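## Task

Pick up the small yellow sponge from the desk and set it down on the counter that sits behind the shelving. The stacked cartons must not be disturbed, the robot must not tip over or finish leaning, and the sponge must stay on the counter on its own, without the robot holding it.

## Robot and tools

ROBOT. The robot is a Hello Robot Stretch 3 with a single arm. It has a two-wheel base 0.33 m long and 0.34 m wide, a lift that slides up and down a mast, and a telescoping arm that sticks out to the robot's right side. The gripper sits on a wrist with yaw, pitch and roll. The base cannot drive sideways, so to shift the gripper forward or back you drive the base. On-the-spot turns pivot about the point between the drive wheels, 0.05 m behind the front edge. With the arm in and the wrist folded, a turn sweeps a 0.28 m radius; an unfolded, level wrist reaches past that circle. Loose objects may occasionally be nudged by the environment.

FRAMES. The base frame has its origin on the floor between the drive wheels, x forward, y left, z up. hand_pose is reported in it, at the point where the closed fingertips meet. The odometry frame is the base frame as it stood at the start. Heading is positive to the left, -3.142 to 3.142.

execute_actions takes "actions", a list run in order. Each action may have "robot" (a command, a stop, or a queue of up to 8 commands), "steps" (1 to 450 control steps at 30 per second, default 1) and "until" (ends the action early when all its conditions hold). An action with only "steps" just waits. A command may hold:
- "base": exactly one of {"translate_m": d}, a straight drive offset in metres from where the base is when the command starts, forward positive, |d| at most 1; or {"rotate_rad": d}, a turn offset in radians, left (counter-clockwise seen from above) positive, |d| at most 3.2.
- "joints": absolute targets by name; unnamed joints keep their goals. lift_m 0 to 1.1 (arm height); arm_m 0 to 0.52 (extension); wrist_yaw_rad -1.345 to 4.42 (0 along the arm, positive toward the front, 3.0 folded over the base); wrist_pitch_rad -1.57 to 0.451 (0 level, negative tips fingers down); wrist_roll_rad -2.911 to 2.911; gripper_m -0.089 to 0.179 (bigger is wider; the real fingertip gap is about 0.007 less when nearly shut and 0.025 less when wide); head_pan_rad -3.953 to 1.73 (0 ahead, positive left, -1.57 looks along the arm); head_tilt_rad -1.53 to 0.419 (negative looks down).
- "contact_limits": {"arm_m": effort percent 1 to 100}, how hard the arm may push before it halts; it lasts until the next arm_m command.
In a queue, {"pause_s": s} waits up to 15 s. {"robot": {"stop": true}} brakes everything and clears the queue. Base and joint motions start together and keep running across later actions and during the operator's thinking. A new command overrides at once; a too-close new goal may overshoot. A queued item begins only after the previous one ends "done" (or "off_target" for base and gripper); otherwise the rest is dropped. One invalid number rejects the whole call.

Waiting: {"robot": {...}, "steps": 450, "until": {"robot": {"status": "ended"}}} ends once nothing reads "moving" and no queue runs. Other conditions compare fields, e.g. {"lift_m": [">", 0.3]} or a status word or ["!=", "moving"]; "any" instead of "robot" ends when any single motion ends.

zoom_image takes "camera" (head_camera, nav_camera or wrist_camera) and "region" [x0, y0, x1, y1] in pixels of that camera's last image, top-left origin, at most 504 by 504. Image sizes: head_camera 896x504, nav_camera 672x504 (fisheye), wrist_camera 644x364. Head pan and tilt aim both head cameras.

finished_scene takes "scene", the current scene number; it is final and reports success. Let all motion settle first, since anything still moving is braked afterwards.

RESULTS. Each result is one instant plus one image per camera. base_status shows progress as (moved of goal). joint_goals and joint_status list each joint; statuses are moving, done, off_target (came to rest short and may still push), contact_stop, time_out, stopped, not_commanded, torque_fault. measured_speeds are encoder rates. refusals counts refused goals; queue is idle, running, done, dropped or stopped; queue_left counts unstarted commands. Lines starting refused:, dropped: or replaced: explain what happened, counting from 0. robot.on_its_own appears when the robot changed a goal itself, a joint is slack or its servo is off, a resting motor strains (likely a load or contact), or base_tilt has drifted 3 degrees or more from its starting value. base_tilt gives forward and right lean in degrees, with a fixed offset up to about 4. motor_effort is percent per motor, peak in brackets, noisy. lidar_m holds 12 distances in 30-degree sectors from straight ahead going left (4th left, 7th behind, 10th right), in a plane 0.17 m up, so tabletops are invisible. wrist_depth_mm and head_depth_mm are 7x7 grids of median depth in mm (head grid follows its sideways image). base_odometry counts wheel turns, so slip looks like travel.

GRIPPER. Command gripper_m smaller than the object's width to grasp; to let go, open at least 0.02 past where the pads first touched. Neither the reading nor "done" proves a grasp, so check the images. Squeezing too hard triggers a force reduction; send a new value to grip again.

SPEED AND SAFETY. Full base speed (0.30 m/s, 1.9 rad/s) only comes with lift_m under 0.30, arm_m under 0.03 and wrist_yaw_rad over 2.54; otherwise 0.10 m/s and 0.63 rad/s. Fold or unfold the wrist only with lift_m between 0.32 and 0.95, pitch -0.4 and roll near 0; once folded the lift may go to 0.25. With yaw below -0.4 keep pitch at -0.5 or lower. Pushing on something rigid with the gripper above about 0.45 m can tip the robot, as can a second push after a contact_stop, driving while gripping something fixed, or snagging furniture, especially reversing. If tipping, reverse the last move in small steps, pull the gripper free, and lower lift_m near 0.2. After a contact stop, the lift or arm goes slack until commanded again. Wrist and head have no contact stop; long strain shuts a wrist servo off for 10 s, during which it refuses goals. Avoid drops, slams and hard pushes.

Each tool is called after "Call:" as a command line: name --argument value for each argument, lists and objects as JSON in quotes; but a table of rows of numbers goes row by row, as --pt "numbers of a row", without its own name.

## Session

Call:
execute_actions --actions '[]'

Scene clock: 0.00 s.
robot.base_odometry: x=+0.000 y=+0.000 heading=+0.000 (m, m, rad; robot's odometry frame)
robot.turned_by_wheels: +0.000 (rad since the last result)
robot.turned_by_imu: +0.000 (rad since the last result)
robot.base_tilt: forward=-2.1 right=+2.3 (deg)
robot.lidar_m: 1.71 0.99 0.83 0.76 0.86 1.21 1.21 1.35 1.85 1.43 2.05 2.53
robot.head_depth_mm: 1664 2360 2373 2348 2342 2318 2254 / 1681 2406 2448 2398 2372 2366 2338 / 1691 2445 2488 2475 2443 2380 2337 / 1720 2480 2566 2537 2514 2461 2336 / 1728 2523 2630 2601 2554 2522 2266 / 1720 2350 1993 1969 1911 1919 1891 / 1727 1575 2000 1985 1374 1496 1460
robot.base_status: not_commanded
robot.joint_positions: lift_m=+0.345 arm_m=-0.002 wrist_yaw_rad=+3.039 wrist_pitch_rad=-0.456 wrist_roll_rad=-0.003 gripper_m=+0.037 head_pan_rad=+0.011 head_tilt_rad=-0.021
robot.joint_goals: lift_m=+0.345 arm_m=-0.002 wrist_yaw_rad=+3.039 wrist_pitch_rad=-0.456 wrist_roll_rad=-0.003 gripper_m=+0.037 head_pan_rad=+0.011 head_tilt_rad=-0.021
robot.joint_status: lift_m=not_commanded arm_m=not_commanded wrist_yaw_rad=not_commanded wrist_pitch_rad=not_commanded wrist_roll_rad=not_commanded gripper_m=not_commanded head_pan_rad=not_commanded head_tilt_rad=not_commanded
robot.measured_speeds: translate_m=+0.000 rotate_rad=+0.000 lift_m=+0.000 arm_m=+0.000 wrist_yaw_rad=+0.000 wrist_pitch_rad=+0.000 wrist_roll_rad=+0.000 head_pan_rad=+0.000 head_tilt_rad=+0.000
robot: refusals=0 queue=idle queue_left=0
robot.motor_effort: left_wheel=+0 right_wheel=+0 lift_m=+23 arm_m=+1 wrist_yaw_rad=+0 wrist_pitch_rad=+4 wrist_roll_rad=+0 gripper_m=+0 head_pan_rad=+0 head_tilt_rad=+1 (%)
robot.hand_pose: x=+0.0012 y=+0.0756 z=+0.3494 quat_wxyz=(+0.195, +0.695, +0.125, +0.681) (m; robot's base frame)
robot.wrist_depth_mm: - - 839 783 - 917 737 / - - 830 823 - 882 804 / - - 917 893 881 882 864 / 920 903 862 854 838 795 770 / 734 720 - 690 689 663 650 / 605 599 590 577 - 562 550 / 531 524 - - 491 485 478
pictures: head_camera (sideways: a quarter turn clockwise sets it upright), nav_camera (sideways: a quarter turn counterclockwise sets it upright), wrist_camera
Images, in order (width x height): head_camera 896x504, nav_camera 672x504, wrist_camera 644x364.

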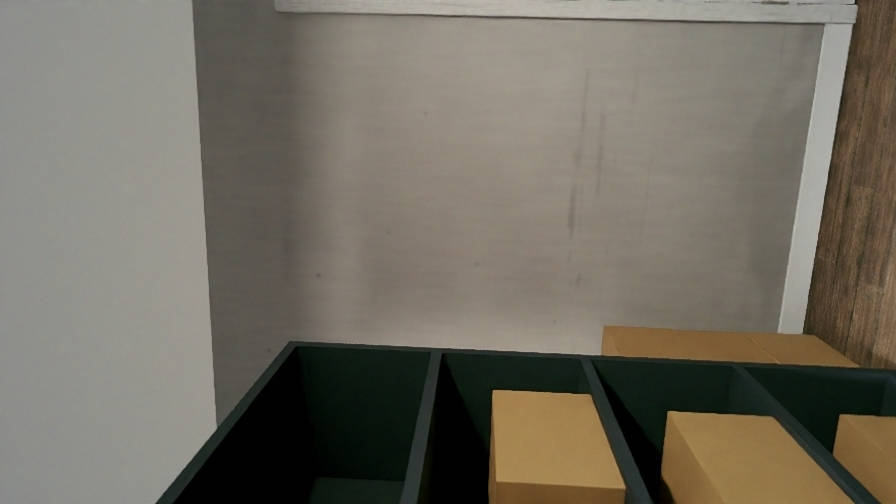

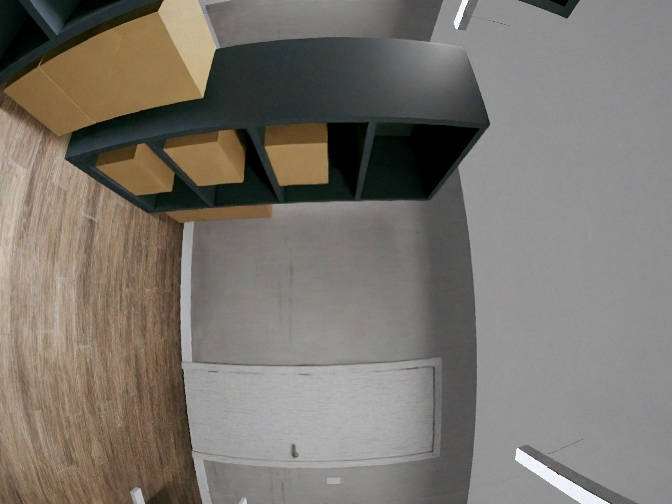

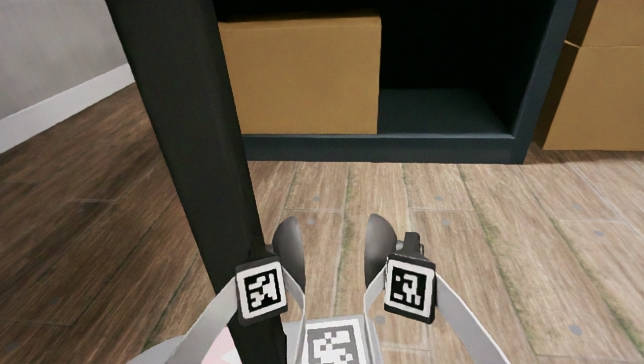

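Call:
execute_actions --actions '[{"robot":{"joints":{"head_pan_rad":-1.6,"head_tilt_rad":-0.5}},"steps":100,"until":{"robot":{"status":"ended"}}}]'

Call:
execute_actions --actions '[{"robot":{"joints":{"head_pan_rad":-3.3,"head_tilt_rad":-0.3}},"steps":100,"until":{"robot":{"status":"ended"}}}]'

Scene clock: 5.57 s.
robot.base_odometry: x=+0.000 y=+0.000 heading=+0.000 (m, m, rad; robot's odometry frame)
robot.turned_by_wheels: +0.000 (rad since the last result)
robot.turned_by_imu: -0.001 (rad since the last result)
robot.base_tilt: forward=-2.0 right=+2.3 (deg)
robot.lidar_m: 1.70 0.99 0.83 0.76 0.86 1.21 1.20 1.36 1.85 1.44 2.05 2.54
robot.head_depth_mm: 1495 1595 1730 1870 1979 1663 1340 / 1500 1625 1759 1896 2026 1668 1352 / 1524 1667 1797 1956 2060 1651 1336 / 1571 1709 1835 1376 2046 1640 1340 / 1598 1728 1852 1462 2123 1640 1335 / 1663 1771 1920 1456 2119 1632 1332 / 1681 1819 1939 1451 2104 1634 1327
robot.base_status: not_commanded
robot.joint_positions: lift_m=+0.345 arm_m=-0.002 wrist_yaw_rad=+3.039 wrist_pitch_rad=-0.456 wrist_roll_rad=-0.003 gripper_m=+0.037 head_pan_rad=-1.593 head_tilt_rad=-0.494
robot.joint_goals: lift_m=+0.345 arm_m=-0.002 wrist_yaw_rad=+3.039 wrist_pitch_rad=-0.456 wrist_roll_rad=-0.003 gripper_m=+0.037 head_pan_rad=-1.600 head_tilt_rad=-0.500
robot.joint_status: lift_m=not_commanded arm_m=not_commanded wrist_yaw_rad=not_commanded wrist_pitch_rad=not_commanded wrist_roll_rad=not_commanded gripper_m=not_commanded head_pan_rad=done head_tilt_rad=done
robot.measured_speeds: translate_m=+0.000 rotate_rad=+0.000 lift_m=+0.000 arm_m=+0.000 wrist_yaw_rad=+0.000 wrist_pitch_rad=+0.000 wrist_roll_rad=+0.000 head_pan_rad=+0.000 head_tilt_rad=+0.000
robot: refusals=0 queue=done queue_left=0
robot.motor_effort: left_wheel=+0(0) right_wheel=+0(0) lift_m=+23(23) arm_m=+1(1) wrist_yaw_rad=+0(0) wrist_pitch_rad=+4(4) wrist_roll_rad=+0(0) gripper_m=+0(0) head_pan_rad=-4(45) head_tilt_rad=-2(21) (%)
robot.hand_pose: x=+0.0012 y=+0.0756 z=+0.3494 quat_wxyz=(+0.195, +0.695, +0.125, +0.681) (m; robot's base frame)
robot.wrist_depth_mm: - - 829 783 - 898 731 / - - 867 826 - 879 821 / - - 929 891 899 868 866 / 917 895 863 830 824 808 775 / 722 725 - 685 694 652 651 / 605 603 594 579 - 560 548 / 525 535 - - 491 484 478
pictures: head_camera (sideways: a quarter turn clockwise sets it upright), nav_camera (sideways: a quarter turn counterclockwise sets it upright), wrist_camera
Images, in order (width x height): head_camera 896x504, nav_camera 672x504, wrist_camera 644x364.

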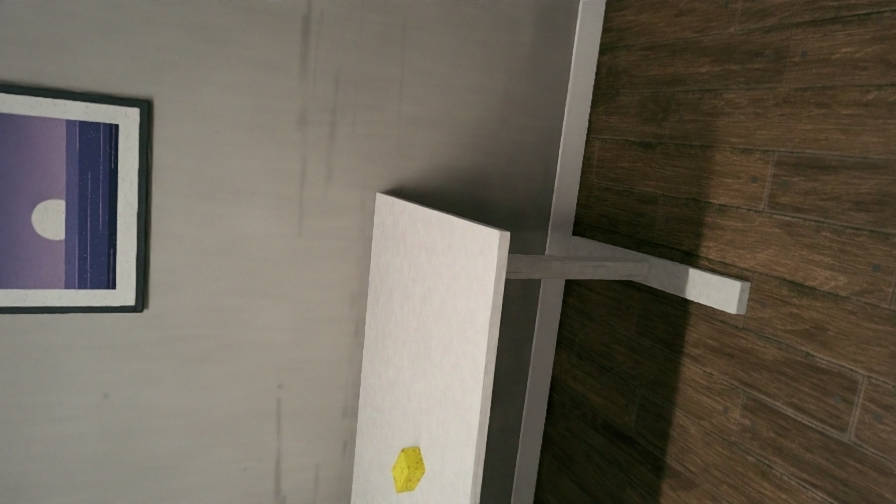

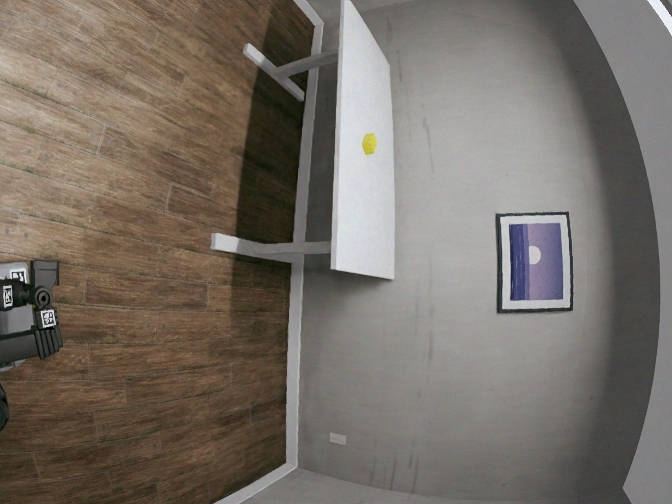

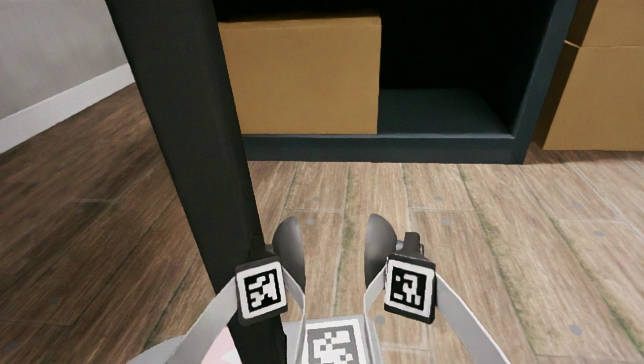

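Scene clock: 6.97 s.
robot.base_odometry: x=+0.000 y=+0.000 heading=+0.000 (m, m, rad; robot's odometry frame)
robot.turned_by_wheels: +0.000 (rad since the last result)
robot.turned_by_imu: +0.000 (rad since the last result)
robot.base_tilt: forward=-2.1 right=+2.3 (deg)
robot.lidar_m: 1.70 0.99 0.83 0.76 0.86 1.21 1.21 1.36 1.85 1.43 2.06 2.54
robot.head_depth_mm: 1023 1066 1123 1165 1235 1297 1371 / 1032 1073 1129 1191 1242 1306 1382 / 1038 1084 1135 1187 1255 1329 1391 / 1046 1094 1143 1197 1258 1342 1410 / 1054 1103 1158 1210 1274 1345 1412 / 1062 1112 1162 1224 1285 1357 1426 / 1066 1116 1168 1231 1294 1377 1429
robot.base_status: not_commanded
robot.joint_positions: lift_m=+0.345 arm_m=-0.002 wrist_yaw_rad=+3.039 wrist_pitch_rad=-0.456 wrist_roll_rad=-0.003 gripper_m=+0.037 head_pan_rad=-3.293 head_tilt_rad=-0.310
robot.joint_goals: lift_m=+0.345 arm_m=-0.002 wrist_yaw_rad=+3.039 wrist_pitch_rad=-0.456 wrist_roll_rad=-0.003 gripper_m=+0.037 head_pan_rad=-3.300 head_tilt_rad=-0.300
robot.joint_status: lift_m=not_commanded arm_m=not_commanded wrist_yaw_rad=not_commanded wrist_pitch_rad=not_commanded wrist_roll_rad=not_commanded gripper_m=not_commanded head_pan_rad=done head_tilt_rad=done
robot.measured_speeds: translate_m=+0.000 rotate_rad=+0.000 lift_m=+0.000 arm_m=+0.000 wrist_yaw_rad=+0.000 wrist_pitch_rad=+0.000 wrist_roll_rad=+0.000 head_pan_rad=+0.000 head_tilt_rad=+0.000
robot: refusals=0 queue=done queue_left=0
robot.motor_effort: left_wheel=+0(0) right_wheel=+0(0) lift_m=+23(23) arm_m=+1(1) wrist_yaw_rad=+0(0) wrist_pitch_rad=+4(4) wrist_roll_rad=+0(0) gripper_m=+0(0) head_pan_rad=-4(44) head_tilt_rad=+3(15) (%)
robot.hand_pose: x=+0.0012 y=+0.0756 z=+0.3494 quat_wxyz=(+0.195, +0.695, +0.125, +0.681) (m; robot's base frame)
robot.wrist_depth_mm: - - 832 779 - 883 737 / - - 829 812 - 890 802 / - - 927 881 887 883 855 / 943 881 874 858 815 786 784 / 739 730 - 684 700 668 641 / 610 601 594 579 - 563 551 / 520 523 - - 488 481 478
pictures: head_camera (sideways: a quarter turn clockwise sets it upright), nav_camera (sideways: a quarter turn counterclockwise sets it upright), wrist_camera
Images, in order (width x height): head_camera 896x504, nav_camera 672x504, wrist_camera 644x364.

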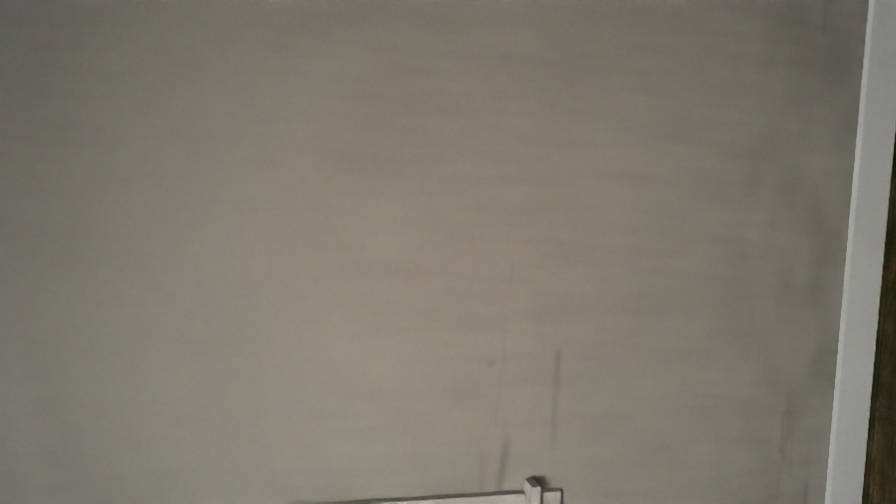

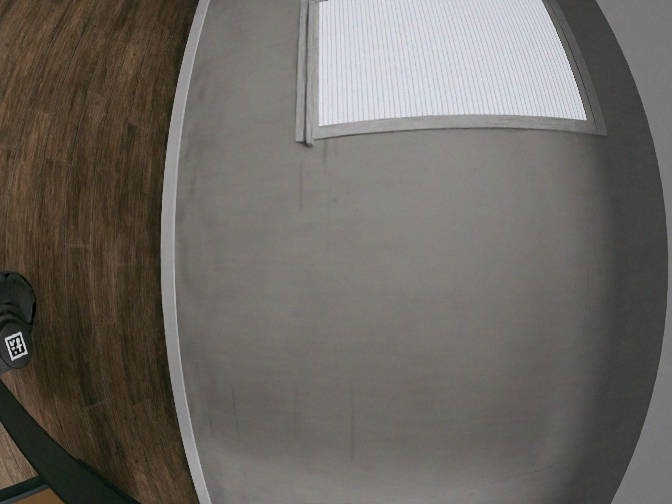

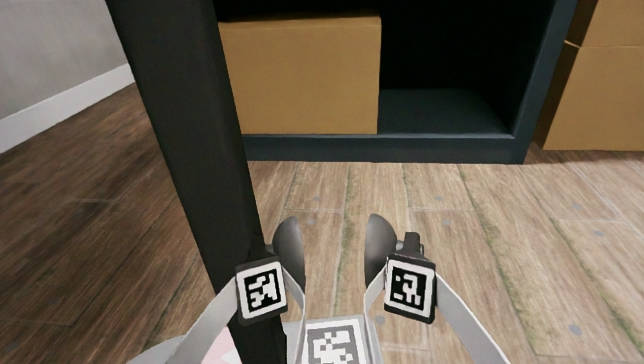

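Call:
execute_actions --actions '[{"robot":[{"base":{"rotate_rad":-0.95},"joints":{"lift_m":0.28,"head_pan_rad":-1.57,"head_tilt_rad":-0.7}},{"base":{"translate_m":1.0}},{"base":{"rotate_rad":0.8}},{"joints":{"lift_m":0.9,"wrist_pitch_rad":-0.4}},{"joints":{"wrist_yaw_rad":0,"gripper_m":0.15}},{"joints":{"wrist_pitch_rad":-0.9}}],"steps":450,"until":{"robot":{"status":"ended"}}}]'

Scene clock: 26.57 s.
robot.base_odometry: x=+0.582 y=-0.813 heading=-0.150 (m, m, rad; robot's odometry frame)
robot.turned_by_wheels: -0.150 (rad since the last result)
robot.turned_by_imu: -0.154 (rad since the last result)
robot.base_tilt: forward=-2.0 right=+2.2 (deg)
robot.lidar_m: 1.78 1.90 1.45 1.45 1.86 1.99 1.94 1.59 0.83 1.17 1.07 1.06
robot.head_depth_mm: 954 1055 1164 981 762 - - / 960 1069 1176 969 760 - - / 965 1070 1185 966 758 656 - / 973 1083 1196 965 755 655 - / 980 1086 1201 962 753 654 - / 988 1099 1195 956 753 649 1211 / 994 1104 1205 954 748 649 1185
robot.base_status: done (rotate_rad +0.7999 of +0.8000)
robot.joint_positions: lift_m=+0.897 arm_m=-0.002 wrist_yaw_rad=+3.039 wrist_pitch_rad=-0.420 wrist_roll_rad=-0.003 gripper_m=+0.037 head_pan_rad=-1.577 head_tilt_rad=-0.692
robot.joint_goals: lift_m=+0.900 arm_m=-0.002 wrist_yaw_rad=+3.039 wrist_pitch_rad=-0.400 wrist_roll_rad=-0.003 gripper_m=+0.037 head_pan_rad=-1.570 head_tilt_rad=-0.700
robot.joint_status: lift_m=moving arm_m=not_commanded wrist_yaw_rad=not_commanded wrist_pitch_rad=moving wrist_roll_rad=not_commanded gripper_m=not_commanded head_pan_rad=done head_tilt_rad=done
robot.measured_speeds: translate_m=+0.000 rotate_rad=+0.000 lift_m=+0.033 arm_m=+0.000 wrist_yaw_rad=+0.000 wrist_pitch_rad=+0.000 wrist_roll_rad=+0.000 head_pan_rad=+0.000 head_tilt_rad=+0.000
robot: refusals=0 queue=running queue_left=2
robot.motor_effort: left_wheel=-1(6) right_wheel=+2(11) lift_m=+34(37) arm_m=+1(1) wrist_yaw_rad=+0(0) wrist_pitch_rad=+7(6) wrist_roll_rad=+0(0) gripper_m=-1(0) head_pan_rad=+4(47) head_tilt_rad=-3(21) (%)
robot.hand_pose: x=+0.0017 y=+0.0802 z=+0.9092 quat_wxyz=(+0.183, +0.697, +0.112, +0.684) (m; robot's base frame)
robot.wrist_depth_mm: - - - - - - - / - - - - - - - / - - - - - - - / - - - - - - - / - - - - - - - / - - - - - - - / - - - - - - -
pictures: head_camera (sideways: a quarter turn clockwise sets it upright), nav_camera (sideways: a quarter turn counterclockwise sets it upright), wrist_camera
Images, in order (width x height): head_camera 896x504, nav_camera 672x504, wrist_camera 644x364.

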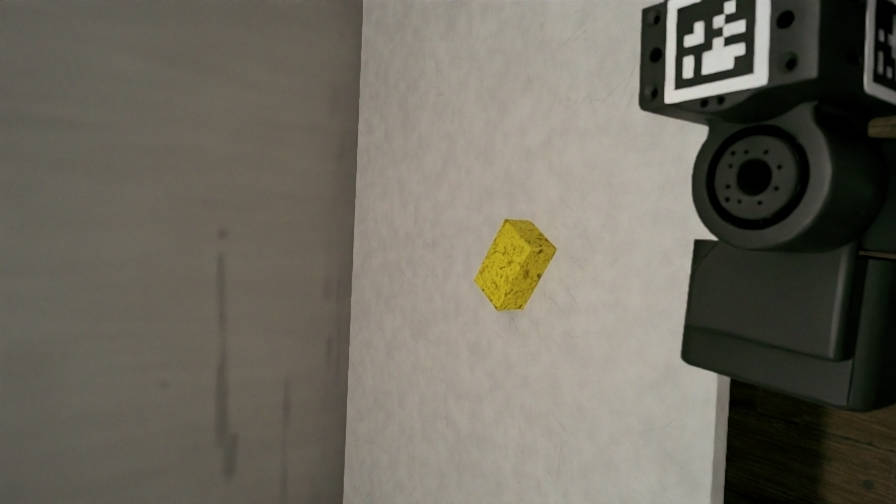

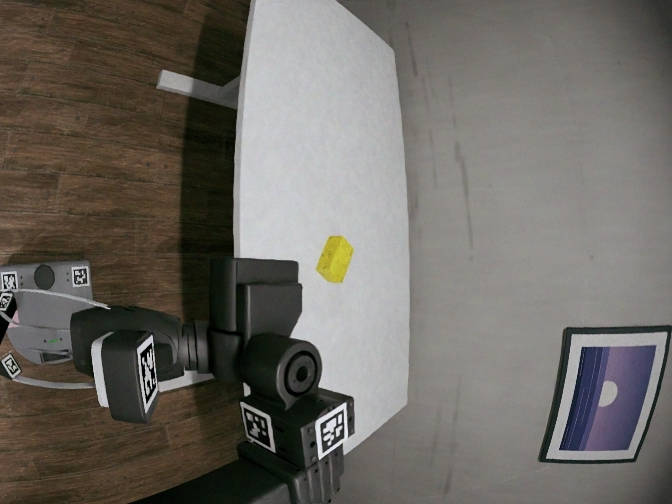

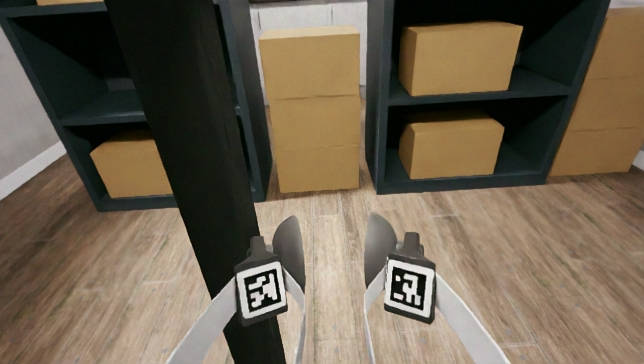

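Call:
execute_actions --actions '[{"steps":300,"until":{"robot":{"status":"ended"}}}]'

Scene clock: 30.53 s.
robot.base_odometry: x=+0.582 y=-0.813 heading=-0.150 (m, m, rad; robot's odometry frame)
robot.turned_by_wheels: +0.000 (rad since the last result)
robot.turned_by_imu: -0.001 (rad since the last result)
robot.base_tilt: forward=-2.1 right=+2.2 (deg)
robot.lidar_m: 1.79 1.91 1.45 1.45 1.86 1.99 1.94 1.58 0.83 1.17 1.07 1.06
robot.head_depth_mm: 951 1059 1163 976 763 - - / 957 1067 1177 973 758 - - / 968 1075 1188 969 757 - - / 973 1083 1195 963 752 672 - / 979 1091 1202 963 752 652 1162 / 988 1100 1190 959 753 652 1191 / 993 1104 1213 953 749 648 1185
robot.base_status: done (rotate_rad +0.7999 of +0.8000)
robot.joint_positions: lift_m=+0.899 arm_m=-0.002 wrist_yaw_rad=+0.003 wrist_pitch_rad=-0.907 wrist_roll_rad=-0.003 gripper_m=+0.150 head_pan_rad=-1.577 head_tilt_rad=-0.692
robot.joint_goals: lift_m=+0.900 arm_m=-0.002 wrist_yaw_rad=+0.000 wrist_pitch_rad=-0.900 wrist_roll_rad=-0.003 gripper_m=+0.150 head_pan_rad=-1.570 head_tilt_rad=-0.700
robot.joint_status: lift_m=done arm_m=not_commanded wrist_yaw_rad=done wrist_pitch_rad=done wrist_roll_rad=not_commanded gripper_m=done head_pan_rad=done head_tilt_rad=done
robot.measured_speeds: translate_m=+0.000 rotate_rad=+0.000 lift_m=+0.000 arm_m=+0.000 wrist_yaw_rad=+0.000 wrist_pitch_rad=+0.000 wrist_roll_rad=+0.000 head_pan_rad=+0.000 head_tilt_rad=+0.000
robot: refusals=0 queue=done queue_left=0
robot.motor_effort: left_wheel=-1(1) right_wheel=+2(2) lift_m=+34(36) arm_m=+0(1) wrist_yaw_rad=-2(4) wrist_pitch_rad=+2(6) wrist_roll_rad=+0(0) gripper_m=+0(99) head_pan_rad=+4(4) head_tilt_rad=-3(2) (%)
robot.hand_pose: x=-0.0211 y=-0.2815 z=+0.8213 quat_wxyz=(+0.637, +0.311, -0.634, -0.309) (m; robot's base frame)
robot.wrist_depth_mm: 453 444 430 405 410 402 391 / 398 391 381 375 365 357 351 / 359 351 342 336 330 322 320 / 331 324 322 313 309 307 300 / - - - - - - - / 991 - 979 978 959 925 924 / 947 909 916 917 887 861 864
pictures: head_camera (sideways: a quarter turn clockwise sets it upright), nav_camera (sideways: a quarter turn counterclockwise sets it upright), wrist_camera
Images, in order (width x height): head_camera 896x504, nav_camera 672x504, wrist_camera 644x364.

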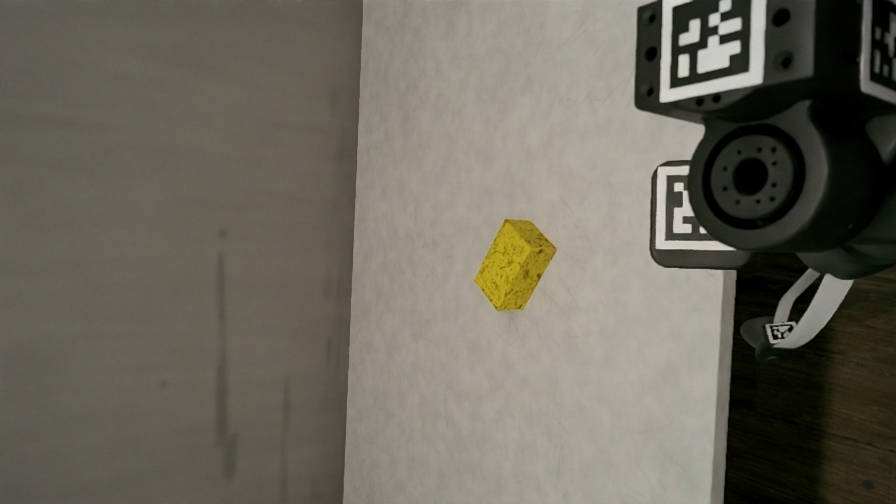

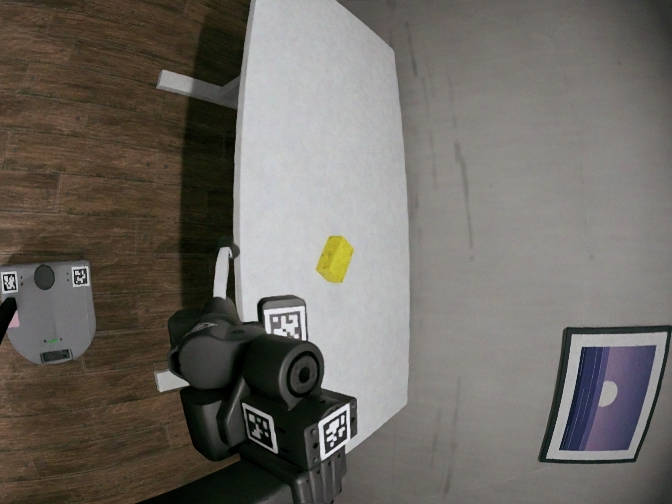

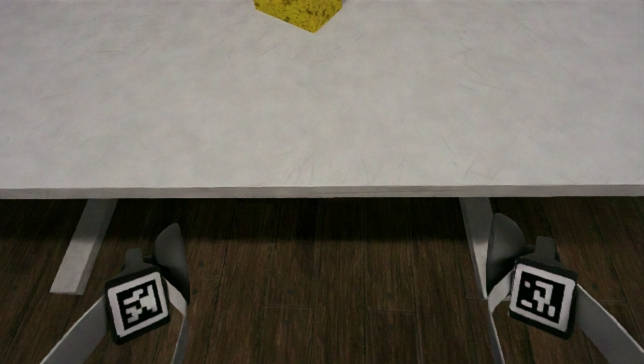

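Slightly to the forward side (~3 cm). Move forward and extend.

Call:
execute_actions --actions '[{"robot":{"base":{"translate_m":0.035},"joints":{"arm_m":0.3}},"steps":300,"until":{"robot":{"status":"ended"}}}]'

Scene clock: 36.13 s.
robot.base_odometry: x=+0.616 y=-0.819 heading=-0.150 (m, m, rad; robot's odometry frame)
robot.turned_by_wheels: +0.000 (rad since the last result)
robot.turned_by_imu: -0.001 (rad since the last result)
robot.base_tilt: forward=-2.1 right=+2.3 (deg)
robot.lidar_m: 1.75 1.87 1.50 1.43 1.88 2.02 1.98 1.58 0.85 1.18 1.03 1.05
robot.head_depth_mm: 950 1064 1167 - - 636 1197 / 957 1059 1153 900 758 640 1189 / 970 1072 1150 - 757 642 1190 / 972 1081 1199 986 754 654 1186 / 977 1096 1203 967 754 651 1188 / 988 1097 1195 956 751 651 1186 / 992 1103 1205 955 749 651 1178
robot.base_status: done (translate_m +0.0350 of +0.0350)
robot.joint_positions: lift_m=+0.899 arm_m=+0.300 wrist_yaw_rad=+0.002 wrist_pitch_rad=-0.908 wrist_roll_rad=-0.003 gripper_m=+0.150 head_pan_rad=-1.577 head_tilt_rad=-0.692
robot.joint_goals: lift_m=+0.900 arm_m=+0.300 wrist_yaw_rad=+0.000 wrist_pitch_rad=-0.900 wrist_roll_rad=-0.003 gripper_m=+0.150 head_pan_rad=-1.570 head_tilt_rad=-0.700
robot.joint_status: lift_m=done arm_m=done wrist_yaw_rad=done wrist_pitch_rad=done wrist_roll_rad=not_commanded gripper_m=done head_pan_rad=done head_tilt_rad=done
robot.measured_speeds: translate_m=+0.000 rotate_rad=+0.000 lift_m=+0.000 arm_m=+0.000 wrist_yaw_rad=+0.000 wrist_pitch_rad=+0.000 wrist_roll_rad=+0.000 head_pan_rad=+0.000 head_tilt_rad=+0.000
robot: refusals=0 queue=done queue_left=0
robot.motor_effort: left_wheel=-1(2) right_wheel=+2(8) lift_m=+34(34) arm_m=+3(3) wrist_yaw_rad=-1(3) wrist_pitch_rad=+2(2) wrist_roll_rad=-1(0) gripper_m=+0(0) head_pan_rad=+4(4) head_tilt_rad=-3(2) (%)
robot.hand_pose: x=-0.0214 y=-0.5833 z=+0.8211 quat_wxyz=(+0.637, +0.311, -0.634, -0.310) (m; robot's base frame)
robot.wrist_depth_mm: 456 440 427 418 410 397 392 / 394 387 382 373 361 355 348 / 352 347 344 334 327 324 315 / 322 317 307 252 295 292 289 / 292 289 283 240 270 273 266 / 270 - 261 257 254 252 248 / 254 243 242 240 235 232 229
pictures: head_camera (sideways: a quarter turn clockwise sets it upright), nav_camera (sideways: a quarter turn counterclockwise sets it upright), wrist_camera
Images, in order (width x height): head_camera 896x504, nav_camera 672x504, wrist_camera 644x364.

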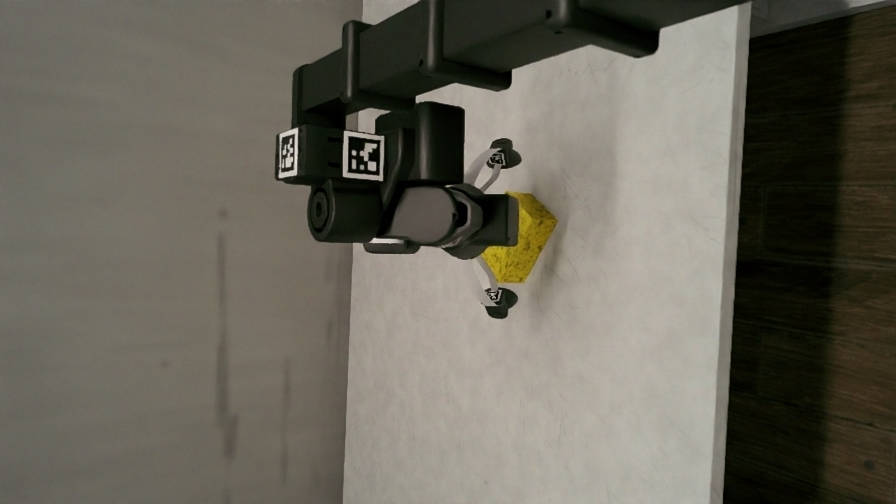

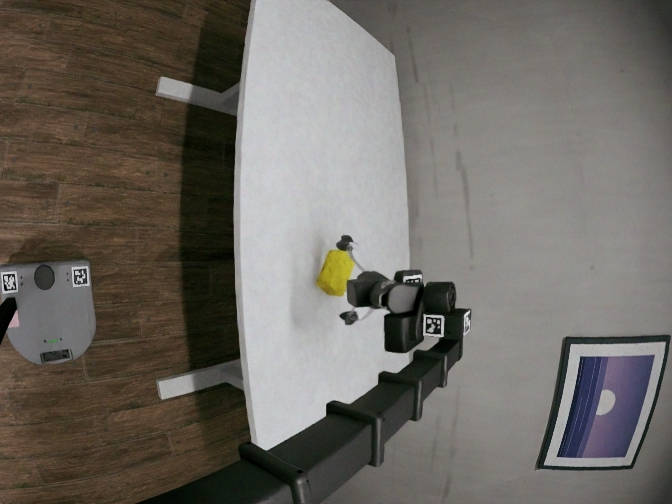

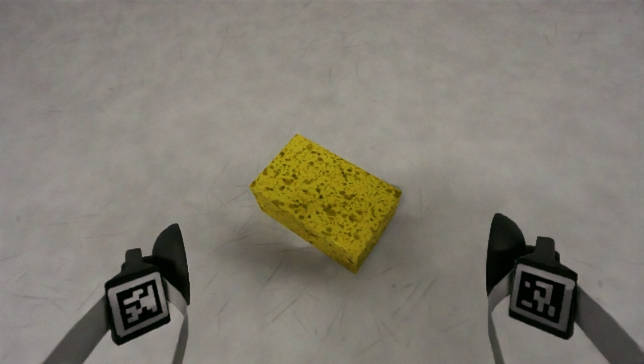

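Call:
execute_actions --actions '[{"robot":{"joints":{"arm_m":0.35,"lift_m":0.82}},"steps":300,"until":{"robot":{"status":"ended"}}}]'

Scene clock: 39.77 s.
robot.base_odometry: x=+0.616 y=-0.819 heading=-0.150 (m, m, rad; robot's odometry frame)
robot.turned_by_wheels: +0.000 (rad since the last result)
robot.turned_by_imu: +0.000 (rad since the last result)
robot.base_tilt: forward=-2.1 right=+2.3 (deg)
robot.lidar_m: 1.75 1.86 1.50 1.44 1.88 2.02 1.97 1.59 0.85 1.17 1.03 1.05
robot.head_depth_mm: 952 1058 1165 980 - - 1175 / 961 1065 1173 - 734 643 1196 / 964 1075 1187 - 746 636 1190 / 974 1079 1198 986 754 652 1186 / 982 1092 1191 961 753 654 1184 / 989 1103 1195 958 752 650 1183 / 996 1108 1214 958 749 650 1180
robot.base_status: done (translate_m +0.0350 of +0.0350)
robot.joint_positions: lift_m=+0.821 arm_m=+0.350 wrist_yaw_rad=+0.002 wrist_pitch_rad=-0.909 wrist_roll_rad=-0.003 gripper_m=+0.150 head_pan_rad=-1.577 head_tilt_rad=-0.692
robot.joint_goals: lift_m=+0.820 arm_m=+0.350 wrist_yaw_rad=+0.000 wrist_pitch_rad=-0.900 wrist_roll_rad=-0.003 gripper_m=+0.150 head_pan_rad=-1.570 head_tilt_rad=-0.700
robot.joint_status: lift_m=done arm_m=done wrist_yaw_rad=done wrist_pitch_rad=done wrist_roll_rad=not_commanded gripper_m=done head_pan_rad=done head_tilt_rad=done
robot.measured_speeds: translate_m=+0.000 rotate_rad=+0.000 lift_m=+0.000 arm_m=+0.000 wrist_yaw_rad=+0.000 wrist_pitch_rad=+0.000 wrist_roll_rad=+0.000 head_pan_rad=+0.000 head_tilt_rad=+0.000
robot: refusals=0 queue=done queue_left=0
robot.motor_effort: left_wheel=-1(1) right_wheel=+2(2) lift_m=+8(34) arm_m=+3(3) wrist_yaw_rad=-1(2) wrist_pitch_rad=+2(2) wrist_roll_rad=+0(1) gripper_m=+0(0) head_pan_rad=+4(3) head_tilt_rad=-3(3) (%)
robot.hand_pose: x=-0.0214 y=-0.6332 z=+0.7425 quat_wxyz=(+0.637, +0.311, -0.634, -0.310) (m; robot's base frame)
robot.wrist_depth_mm: 316 308 301 292 286 279 272 / 276 272 265 261 256 250 243 / 247 243 239 232 230 225 222 / 225 222 165 160 206 206 203 / 205 203 192 148 150 191 186 / 189 - 184 141 174 176 173 / 178 171 170 167 164 162 160
pictures: head_camera (sideways: a quarter turn clockwise sets it upright), nav_camera (sideways: a quarter turn counterclockwise sets it upright), wrist_camera
Images, in order (width x height): head_camera 896x504, nav_camera 672x504, wrist_camera 644x364.

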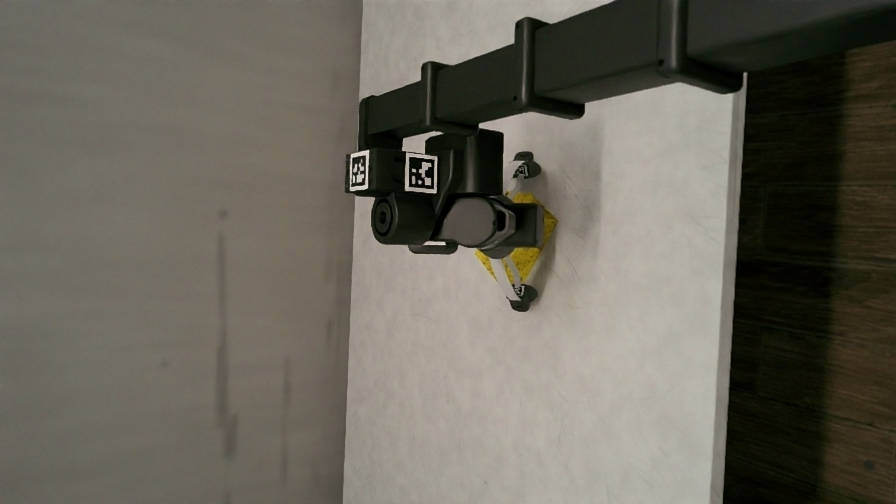

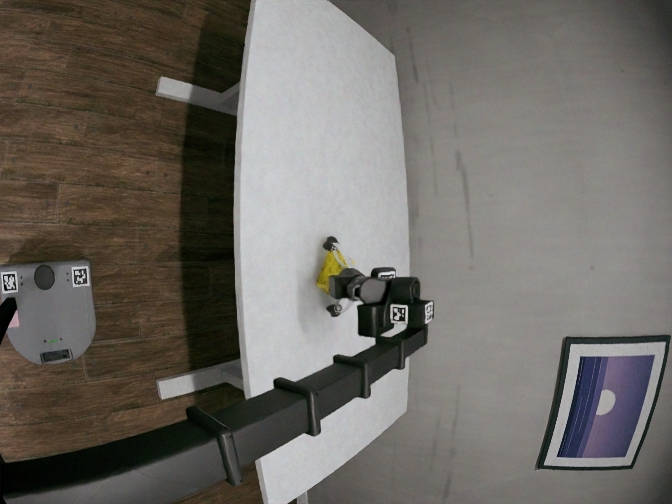

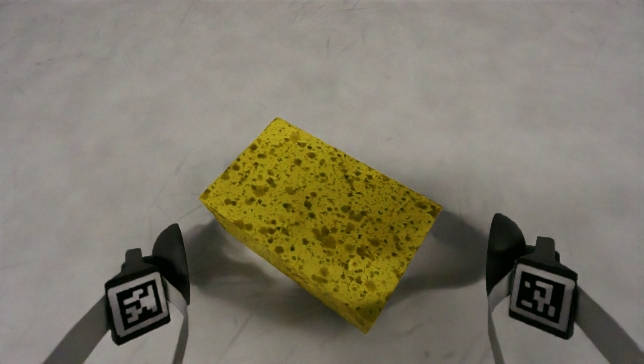

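Call:
execute_actions --actions '[{"robot":[{"joints":{"arm_m":0.37}},{"joints":{"gripper_m":0.03}},{"joints":{"lift_m":0.9}},{"joints":{"arm_m":0.0,"wrist_pitch_rad":-0.4}}],"steps":400,"until":{"robot":{"status":"ended"}}}]'

Scene clock: 49.70 s.
robot.base_odometry: x=+0.616 y=-0.819 heading=-0.150 (m, m, rad; robot's odometry frame)
robot.turned_by_wheels: +0.000 (rad since the last result)
robot.turned_by_imu: -0.001 (rad since the last result)
robot.base_tilt: forward=-2.1 right=+2.3 (deg)
robot.lidar_m: 1.74 1.86 1.50 1.43 1.88 2.03 1.97 1.59 0.85 1.18 1.03 1.05
robot.head_depth_mm: 954 1062 1161 982 766 - - / 963 1065 1175 969 760 - - / 968 1074 1187 968 781 - - / 974 1086 1201 967 479 - 1174 / 984 1092 1195 962 751 653 1188 / 990 1102 1203 959 750 649 1189 / 997 1108 1212 955 750 651 1186
robot.base_status: done (translate_m +0.0350 of +0.0350)
robot.joint_positions: lift_m=+0.899 arm_m=+0.000 wrist_yaw_rad=+0.002 wrist_pitch_rad=-0.423 wrist_roll_rad=-0.003 gripper_m=+0.031 head_pan_rad=-1.577 head_tilt_rad=-0.692
robot.joint_goals: lift_m=+0.900 arm_m=+0.000 wrist_yaw_rad=+0.000 wrist_pitch_rad=-0.400 wrist_roll_rad=-0.003 gripper_m=+0.030 head_pan_rad=-1.570 head_tilt_rad=-0.700
robot.joint_status: lift_m=done arm_m=done wrist_yaw_rad=done wrist_pitch_rad=done wrist_roll_rad=not_commanded gripper_m=done head_pan_rad=done head_tilt_rad=done
robot.measured_speeds: translate_m=+0.000 rotate_rad=+0.000 lift_m=+0.000 arm_m=+0.000 wrist_yaw_rad=+0.000 wrist_pitch_rad=+0.000 wrist_roll_rad=+0.000 head_pan_rad=+0.000 head_tilt_rad=+0.000
robot: refusals=0 queue=done queue_left=0
robot.motor_effort: left_wheel=-1(2) right_wheel=+2(2) lift_m=+34(35) arm_m=-1(1) wrist_yaw_rad=-1(1) wrist_pitch_rad=+7(7) wrist_roll_rad=+0(0) gripper_m=-19(100) head_pan_rad=+4(3) head_tilt_rad=-4(3) (%)
robot.hand_pose: x=-0.0212 y=-0.3690 z=+0.9109 quat_wxyz=(+0.693, +0.149, -0.690, -0.148) (m; robot's base frame)
robot.wrist_depth_mm: 918 873 856 857 840 836 810 / 963 968 945 897 927 875 879 / 887 844 777 178 751 713 714 / 636 617 576 161 557 555 551 / 501 492 481 147 150 444 440 / 416 408 381 150 360 379 370 / 354 351 337 335 328 324 318
pictures: head_camera (sideways: a quarter turn clockwise sets it upright), nav_camera (sideways: a quarter turn counterclockwise sets it upright), wrist_camera
Images, in order (width x height): head_camera 896x504, nav_camera 672x504, wrist_camera 644x364.

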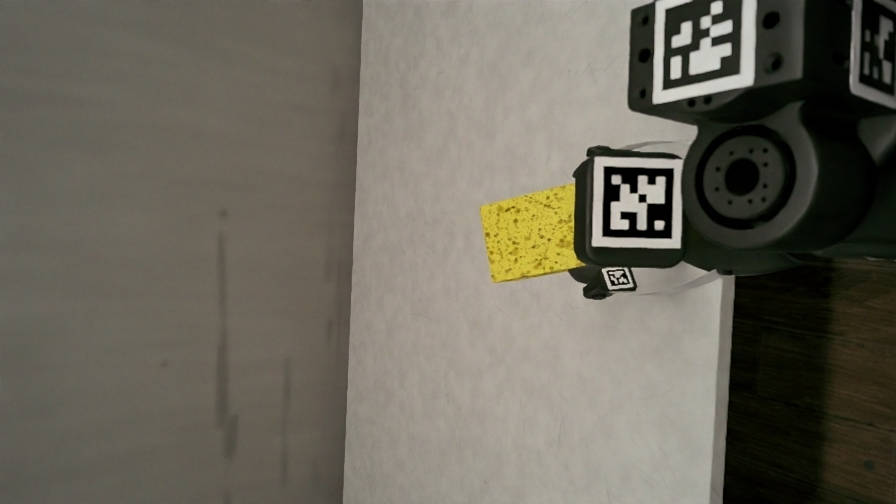

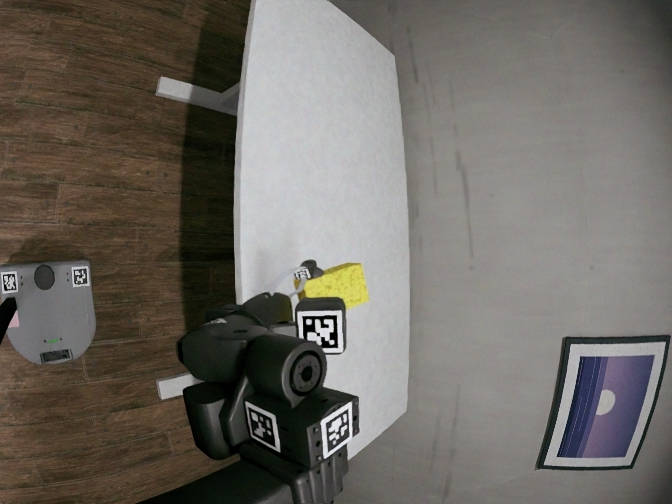

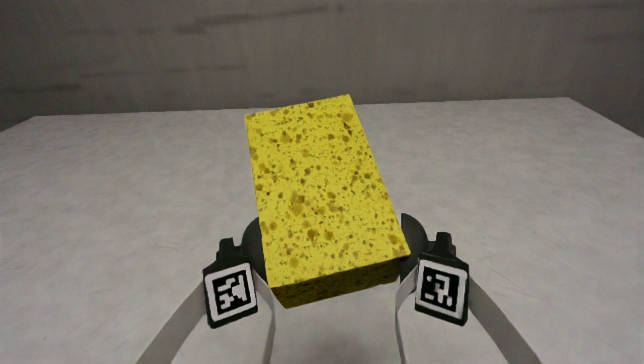

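Call:
execute_actions --actions '[{"robot":[{"joints":{"wrist_yaw_rad":3.0,"head_pan_rad":0,"head_tilt_rad":-0.5}},{"joints":{"lift_m":0.28}},{"base":{"translate_m":-1.0}},{"base":{"translate_m":-0.5}},{"base":{"rotate_rad":1.57}}],"steps":450,"until":{"robot":{"status":"ended"}}},{"steps":300,"until":{"robot":{"status":"ended"}}}]'

Scene clock: 72.47 s.
robot.base_odometry: x=-0.867 y=-0.594 heading=+1.420 (m, m, rad; robot's odometry frame)
robot.turned_by_wheels: +1.570 (rad since the last result)
robot.turned_by_imu: +1.555 (rad since the last result)
robot.base_tilt: forward=-2.1 right=+2.3 (deg)
robot.lidar_m: 1.51 0.66 0.49 0.48 0.51 0.72 1.09 1.15 1.21 3.22 2.15 1.56
robot.head_depth_mm: 1566 1498 1602 1907 1750 1643 1344 / 1438 1559 1652 1705 1784 1631 1332 / 3054 3229 3553 2840 2026 1638 1330 / 3086 3267 3590 3019 2114 1621 1321 / 2611 2736 2900 2668 2096 1619 1322 / 1620 1674 1733 1806 1852 1612 1309 / 1177 1207 1232 1263 1298 1344 1256
robot.base_status: done (rotate_rad +1.5700 of +1.5700)
robot.joint_positions: lift_m=+0.281 arm_m=+0.000 wrist_yaw_rad=+2.998 wrist_pitch_rad=-0.422 wrist_roll_rad=-0.003 gripper_m=+0.031 head_pan_rad=-0.007 head_tilt_rad=-0.506
robot.joint_goals: lift_m=+0.280 arm_m=+0.000 wrist_yaw_rad=+3.000 wrist_pitch_rad=-0.400 wrist_roll_rad=-0.003 gripper_m=+0.030 head_pan_rad=+0.000 head_tilt_rad=-0.500
robot.joint_status: lift_m=done arm_m=done wrist_yaw_rad=done wrist_pitch_rad=done wrist_roll_rad=not_commanded gripper_m=done head_pan_rad=done head_tilt_rad=done
robot.measured_speeds: translate_m=+0.000 rotate_rad=+0.000 lift_m=+0.000 arm_m=+0.000 wrist_yaw_rad=+0.000 wrist_pitch_rad=+0.000 wrist_roll_rad=+0.000 head_pan_rad=+0.000 head_tilt_rad=+0.000
robot: refusals=0 queue=done queue_left=0
robot.motor_effort: left_wheel=-1(8) right_wheel=+2(14) lift_m=+9(36) arm_m=-1(1) wrist_yaw_rad=+2(1) wrist_pitch_rad=+7(7) wrist_roll_rad=+0(0) gripper_m=-20(20) head_pan_rad=+3(46) head_tilt_rad=+3(14) (%)
robot.hand_pose: x=+0.0109 y=+0.0764 z=+0.2925 quat_wxyz=(+0.198, +0.699, +0.098, +0.680) (m; robot's base frame)
robot.wrist_depth_mm: 461 - 480 482 499 510 515 / 489 - 511 523 541 561 566 / 536 549 541 178 589 600 620 / 581 601 169 160 630 650 656 / 623 626 - 146 150 591 580 / 550 544 - 141 475 497 492 / 467 - - - 437 429 421
pictures: head_camera (sideways: a quarter turn clockwise sets it upright), nav_camera (sideways: a quarter turn counterclockwise sets it upright), wrist_camera
Images, in order (width x height): head_camera 896x504, nav_camera 672x504, wrist_camera 644x364.

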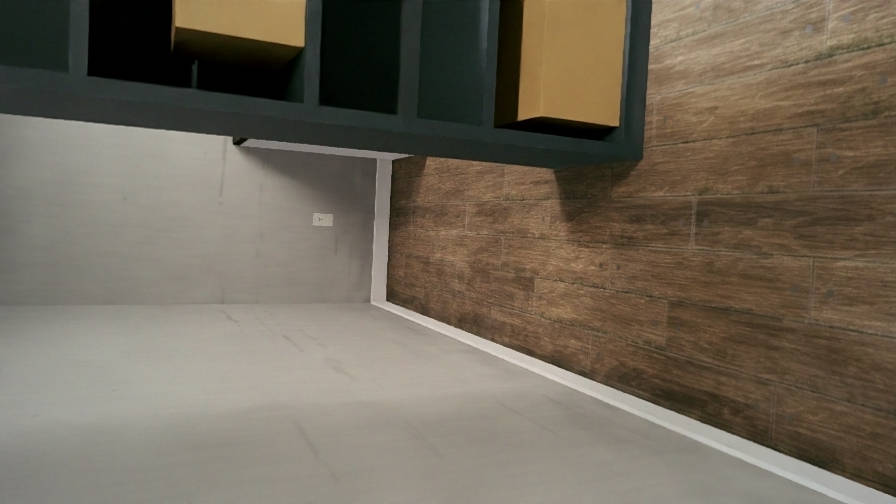

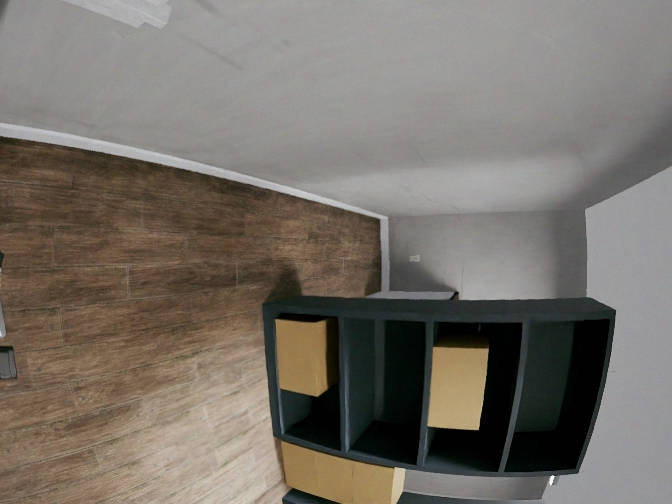

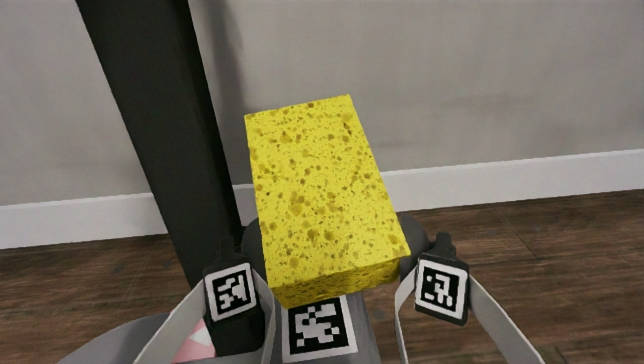

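Call:
execute_actions --actions '[{"robot":[{"base":{"rotate_rad":0.04}},{"base":{"translate_m":1.0}},{"base":{"rotate_rad":-0.07}},{"base":{"translate_m":1.0}},{"base":{"translate_m":0.4},"joints":{"head_pan_rad":-1.2,"head_tilt_rad":-0.3}}],"steps":450,"until":{"robot":{"status":"ended"}}}]'

Scene clock: 90.83 s.
robot.base_odometry: x=-0.504 y=+1.777 heading=+1.390 (m, m, rad; robot's odometry frame)
robot.turned_by_wheels: -0.030 (rad since the last result)
robot.turned_by_imu: -0.038 (rad since the last result)
robot.base_tilt: forward=-2.0 right=+2.6 (deg)
robot.lidar_m: 1.26 0.55 0.40 0.39 0.41 0.56 1.58 0.54 0.63 1.88 0.94 0.82
robot.head_depth_mm: 2830 2973 3103 3225 3013 2085 1580 / 2941 3047 3219 3344 3003 2085 1579 / 3015 3183 3315 3366 2629 2047 1568 / 2692 2895 3080 1861 1857 1935 1554 / 2223 2319 2440 1609 1438 1519 1518 / 1879 1955 2015 1572 1160 1218 1291 / 1621 1672 1728 1564 1004 1018 1061
robot.base_status: moving (translate_m +0.4000 of +0.4000)
robot.joint_positions: lift_m=+0.281 arm_m=+0.000 wrist_yaw_rad=+2.998 wrist_pitch_rad=-0.422 wrist_roll_rad=-0.003 gripper_m=+0.031 head_pan_rad=-1.193 head_tilt_rad=-0.310
robot.joint_goals: lift_m=+0.280 arm_m=+0.000 wrist_yaw_rad=+3.000 wrist_pitch_rad=-0.400 wrist_roll_rad=-0.003 gripper_m=+0.030 head_pan_rad=-1.200 head_tilt_rad=-0.300
robot.joint_status: lift_m=done arm_m=done wrist_yaw_rad=done wrist_pitch_rad=done wrist_roll_rad=not_commanded gripper_m=done head_pan_rad=done head_tilt_rad=done
robot.measured_speeds: translate_m=+0.000 rotate_rad=+0.000 lift_m=+0.000 arm_m=+0.000 wrist_yaw_rad=+0.000 wrist_pitch_rad=+0.000 wrist_roll_rad=+0.000 head_pan_rad=+0.000 head_tilt_rad=+0.000
robot: refusals=0 queue=running queue_left=0
robot.motor_effort: left_wheel=+1(7) right_wheel=-2(11) lift_m=+9(9) arm_m=-1(1) wrist_yaw_rad=+2(2) wrist_pitch_rad=+7(7) wrist_roll_rad=+0(1) gripper_m=-20(20) head_pan_rad=-4(45) head_tilt_rad=+3(15) (%)
robot.hand_pose: x=+0.0109 y=+0.0764 z=+0.2925 quat_wxyz=(+0.198, +0.699, +0.098, +0.680) (m; robot's base frame)
robot.wrist_depth_mm: 367 - 391 401 415 426 439 / 395 - 418 434 453 458 480 / 425 441 445 177 496 508 527 / 466 481 169 161 537 559 581 / 507 521 - 146 150 594 578 / 537 542 - 142 477 501 491 / 466 - - - 438 429 426
pictures: head_camera (sideways: a quarter turn clockwise sets it upright), nav_camera (sideways: a quarter turn counterclockwise sets it upright), wrist_camera
Images, in order (width x height): head_camera 896x504, nav_camera 672x504, wrist_camera 644x364.

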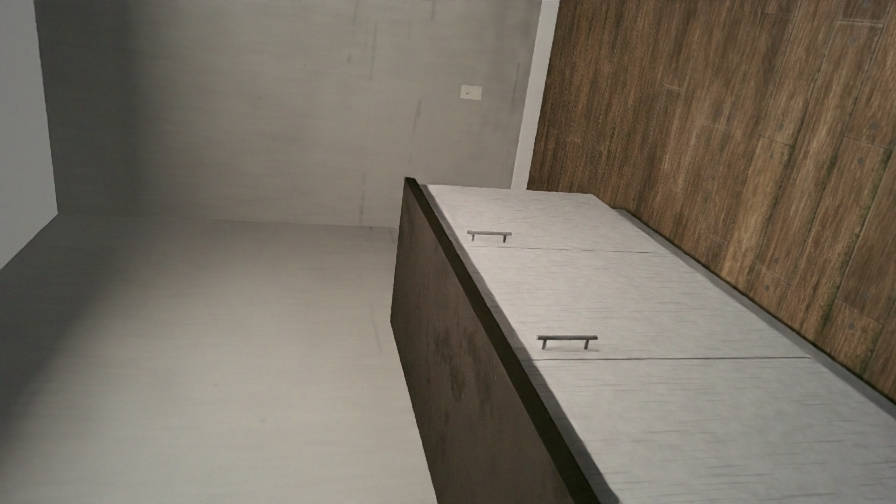

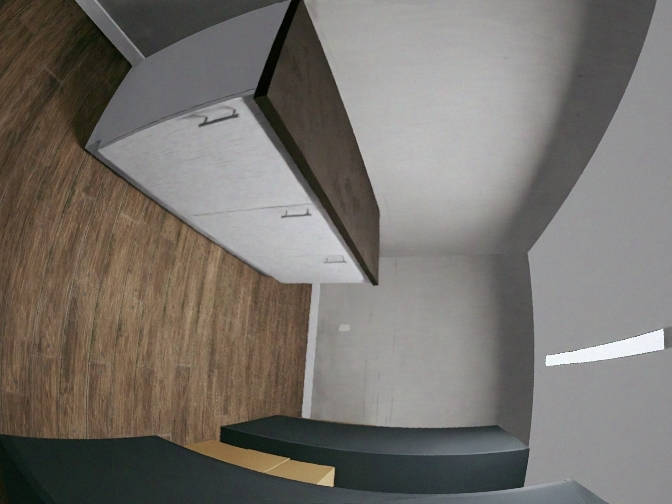

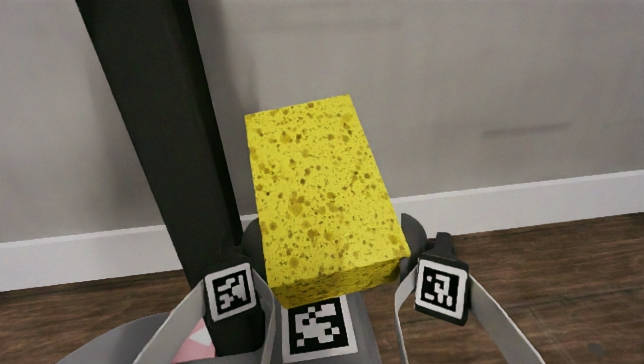

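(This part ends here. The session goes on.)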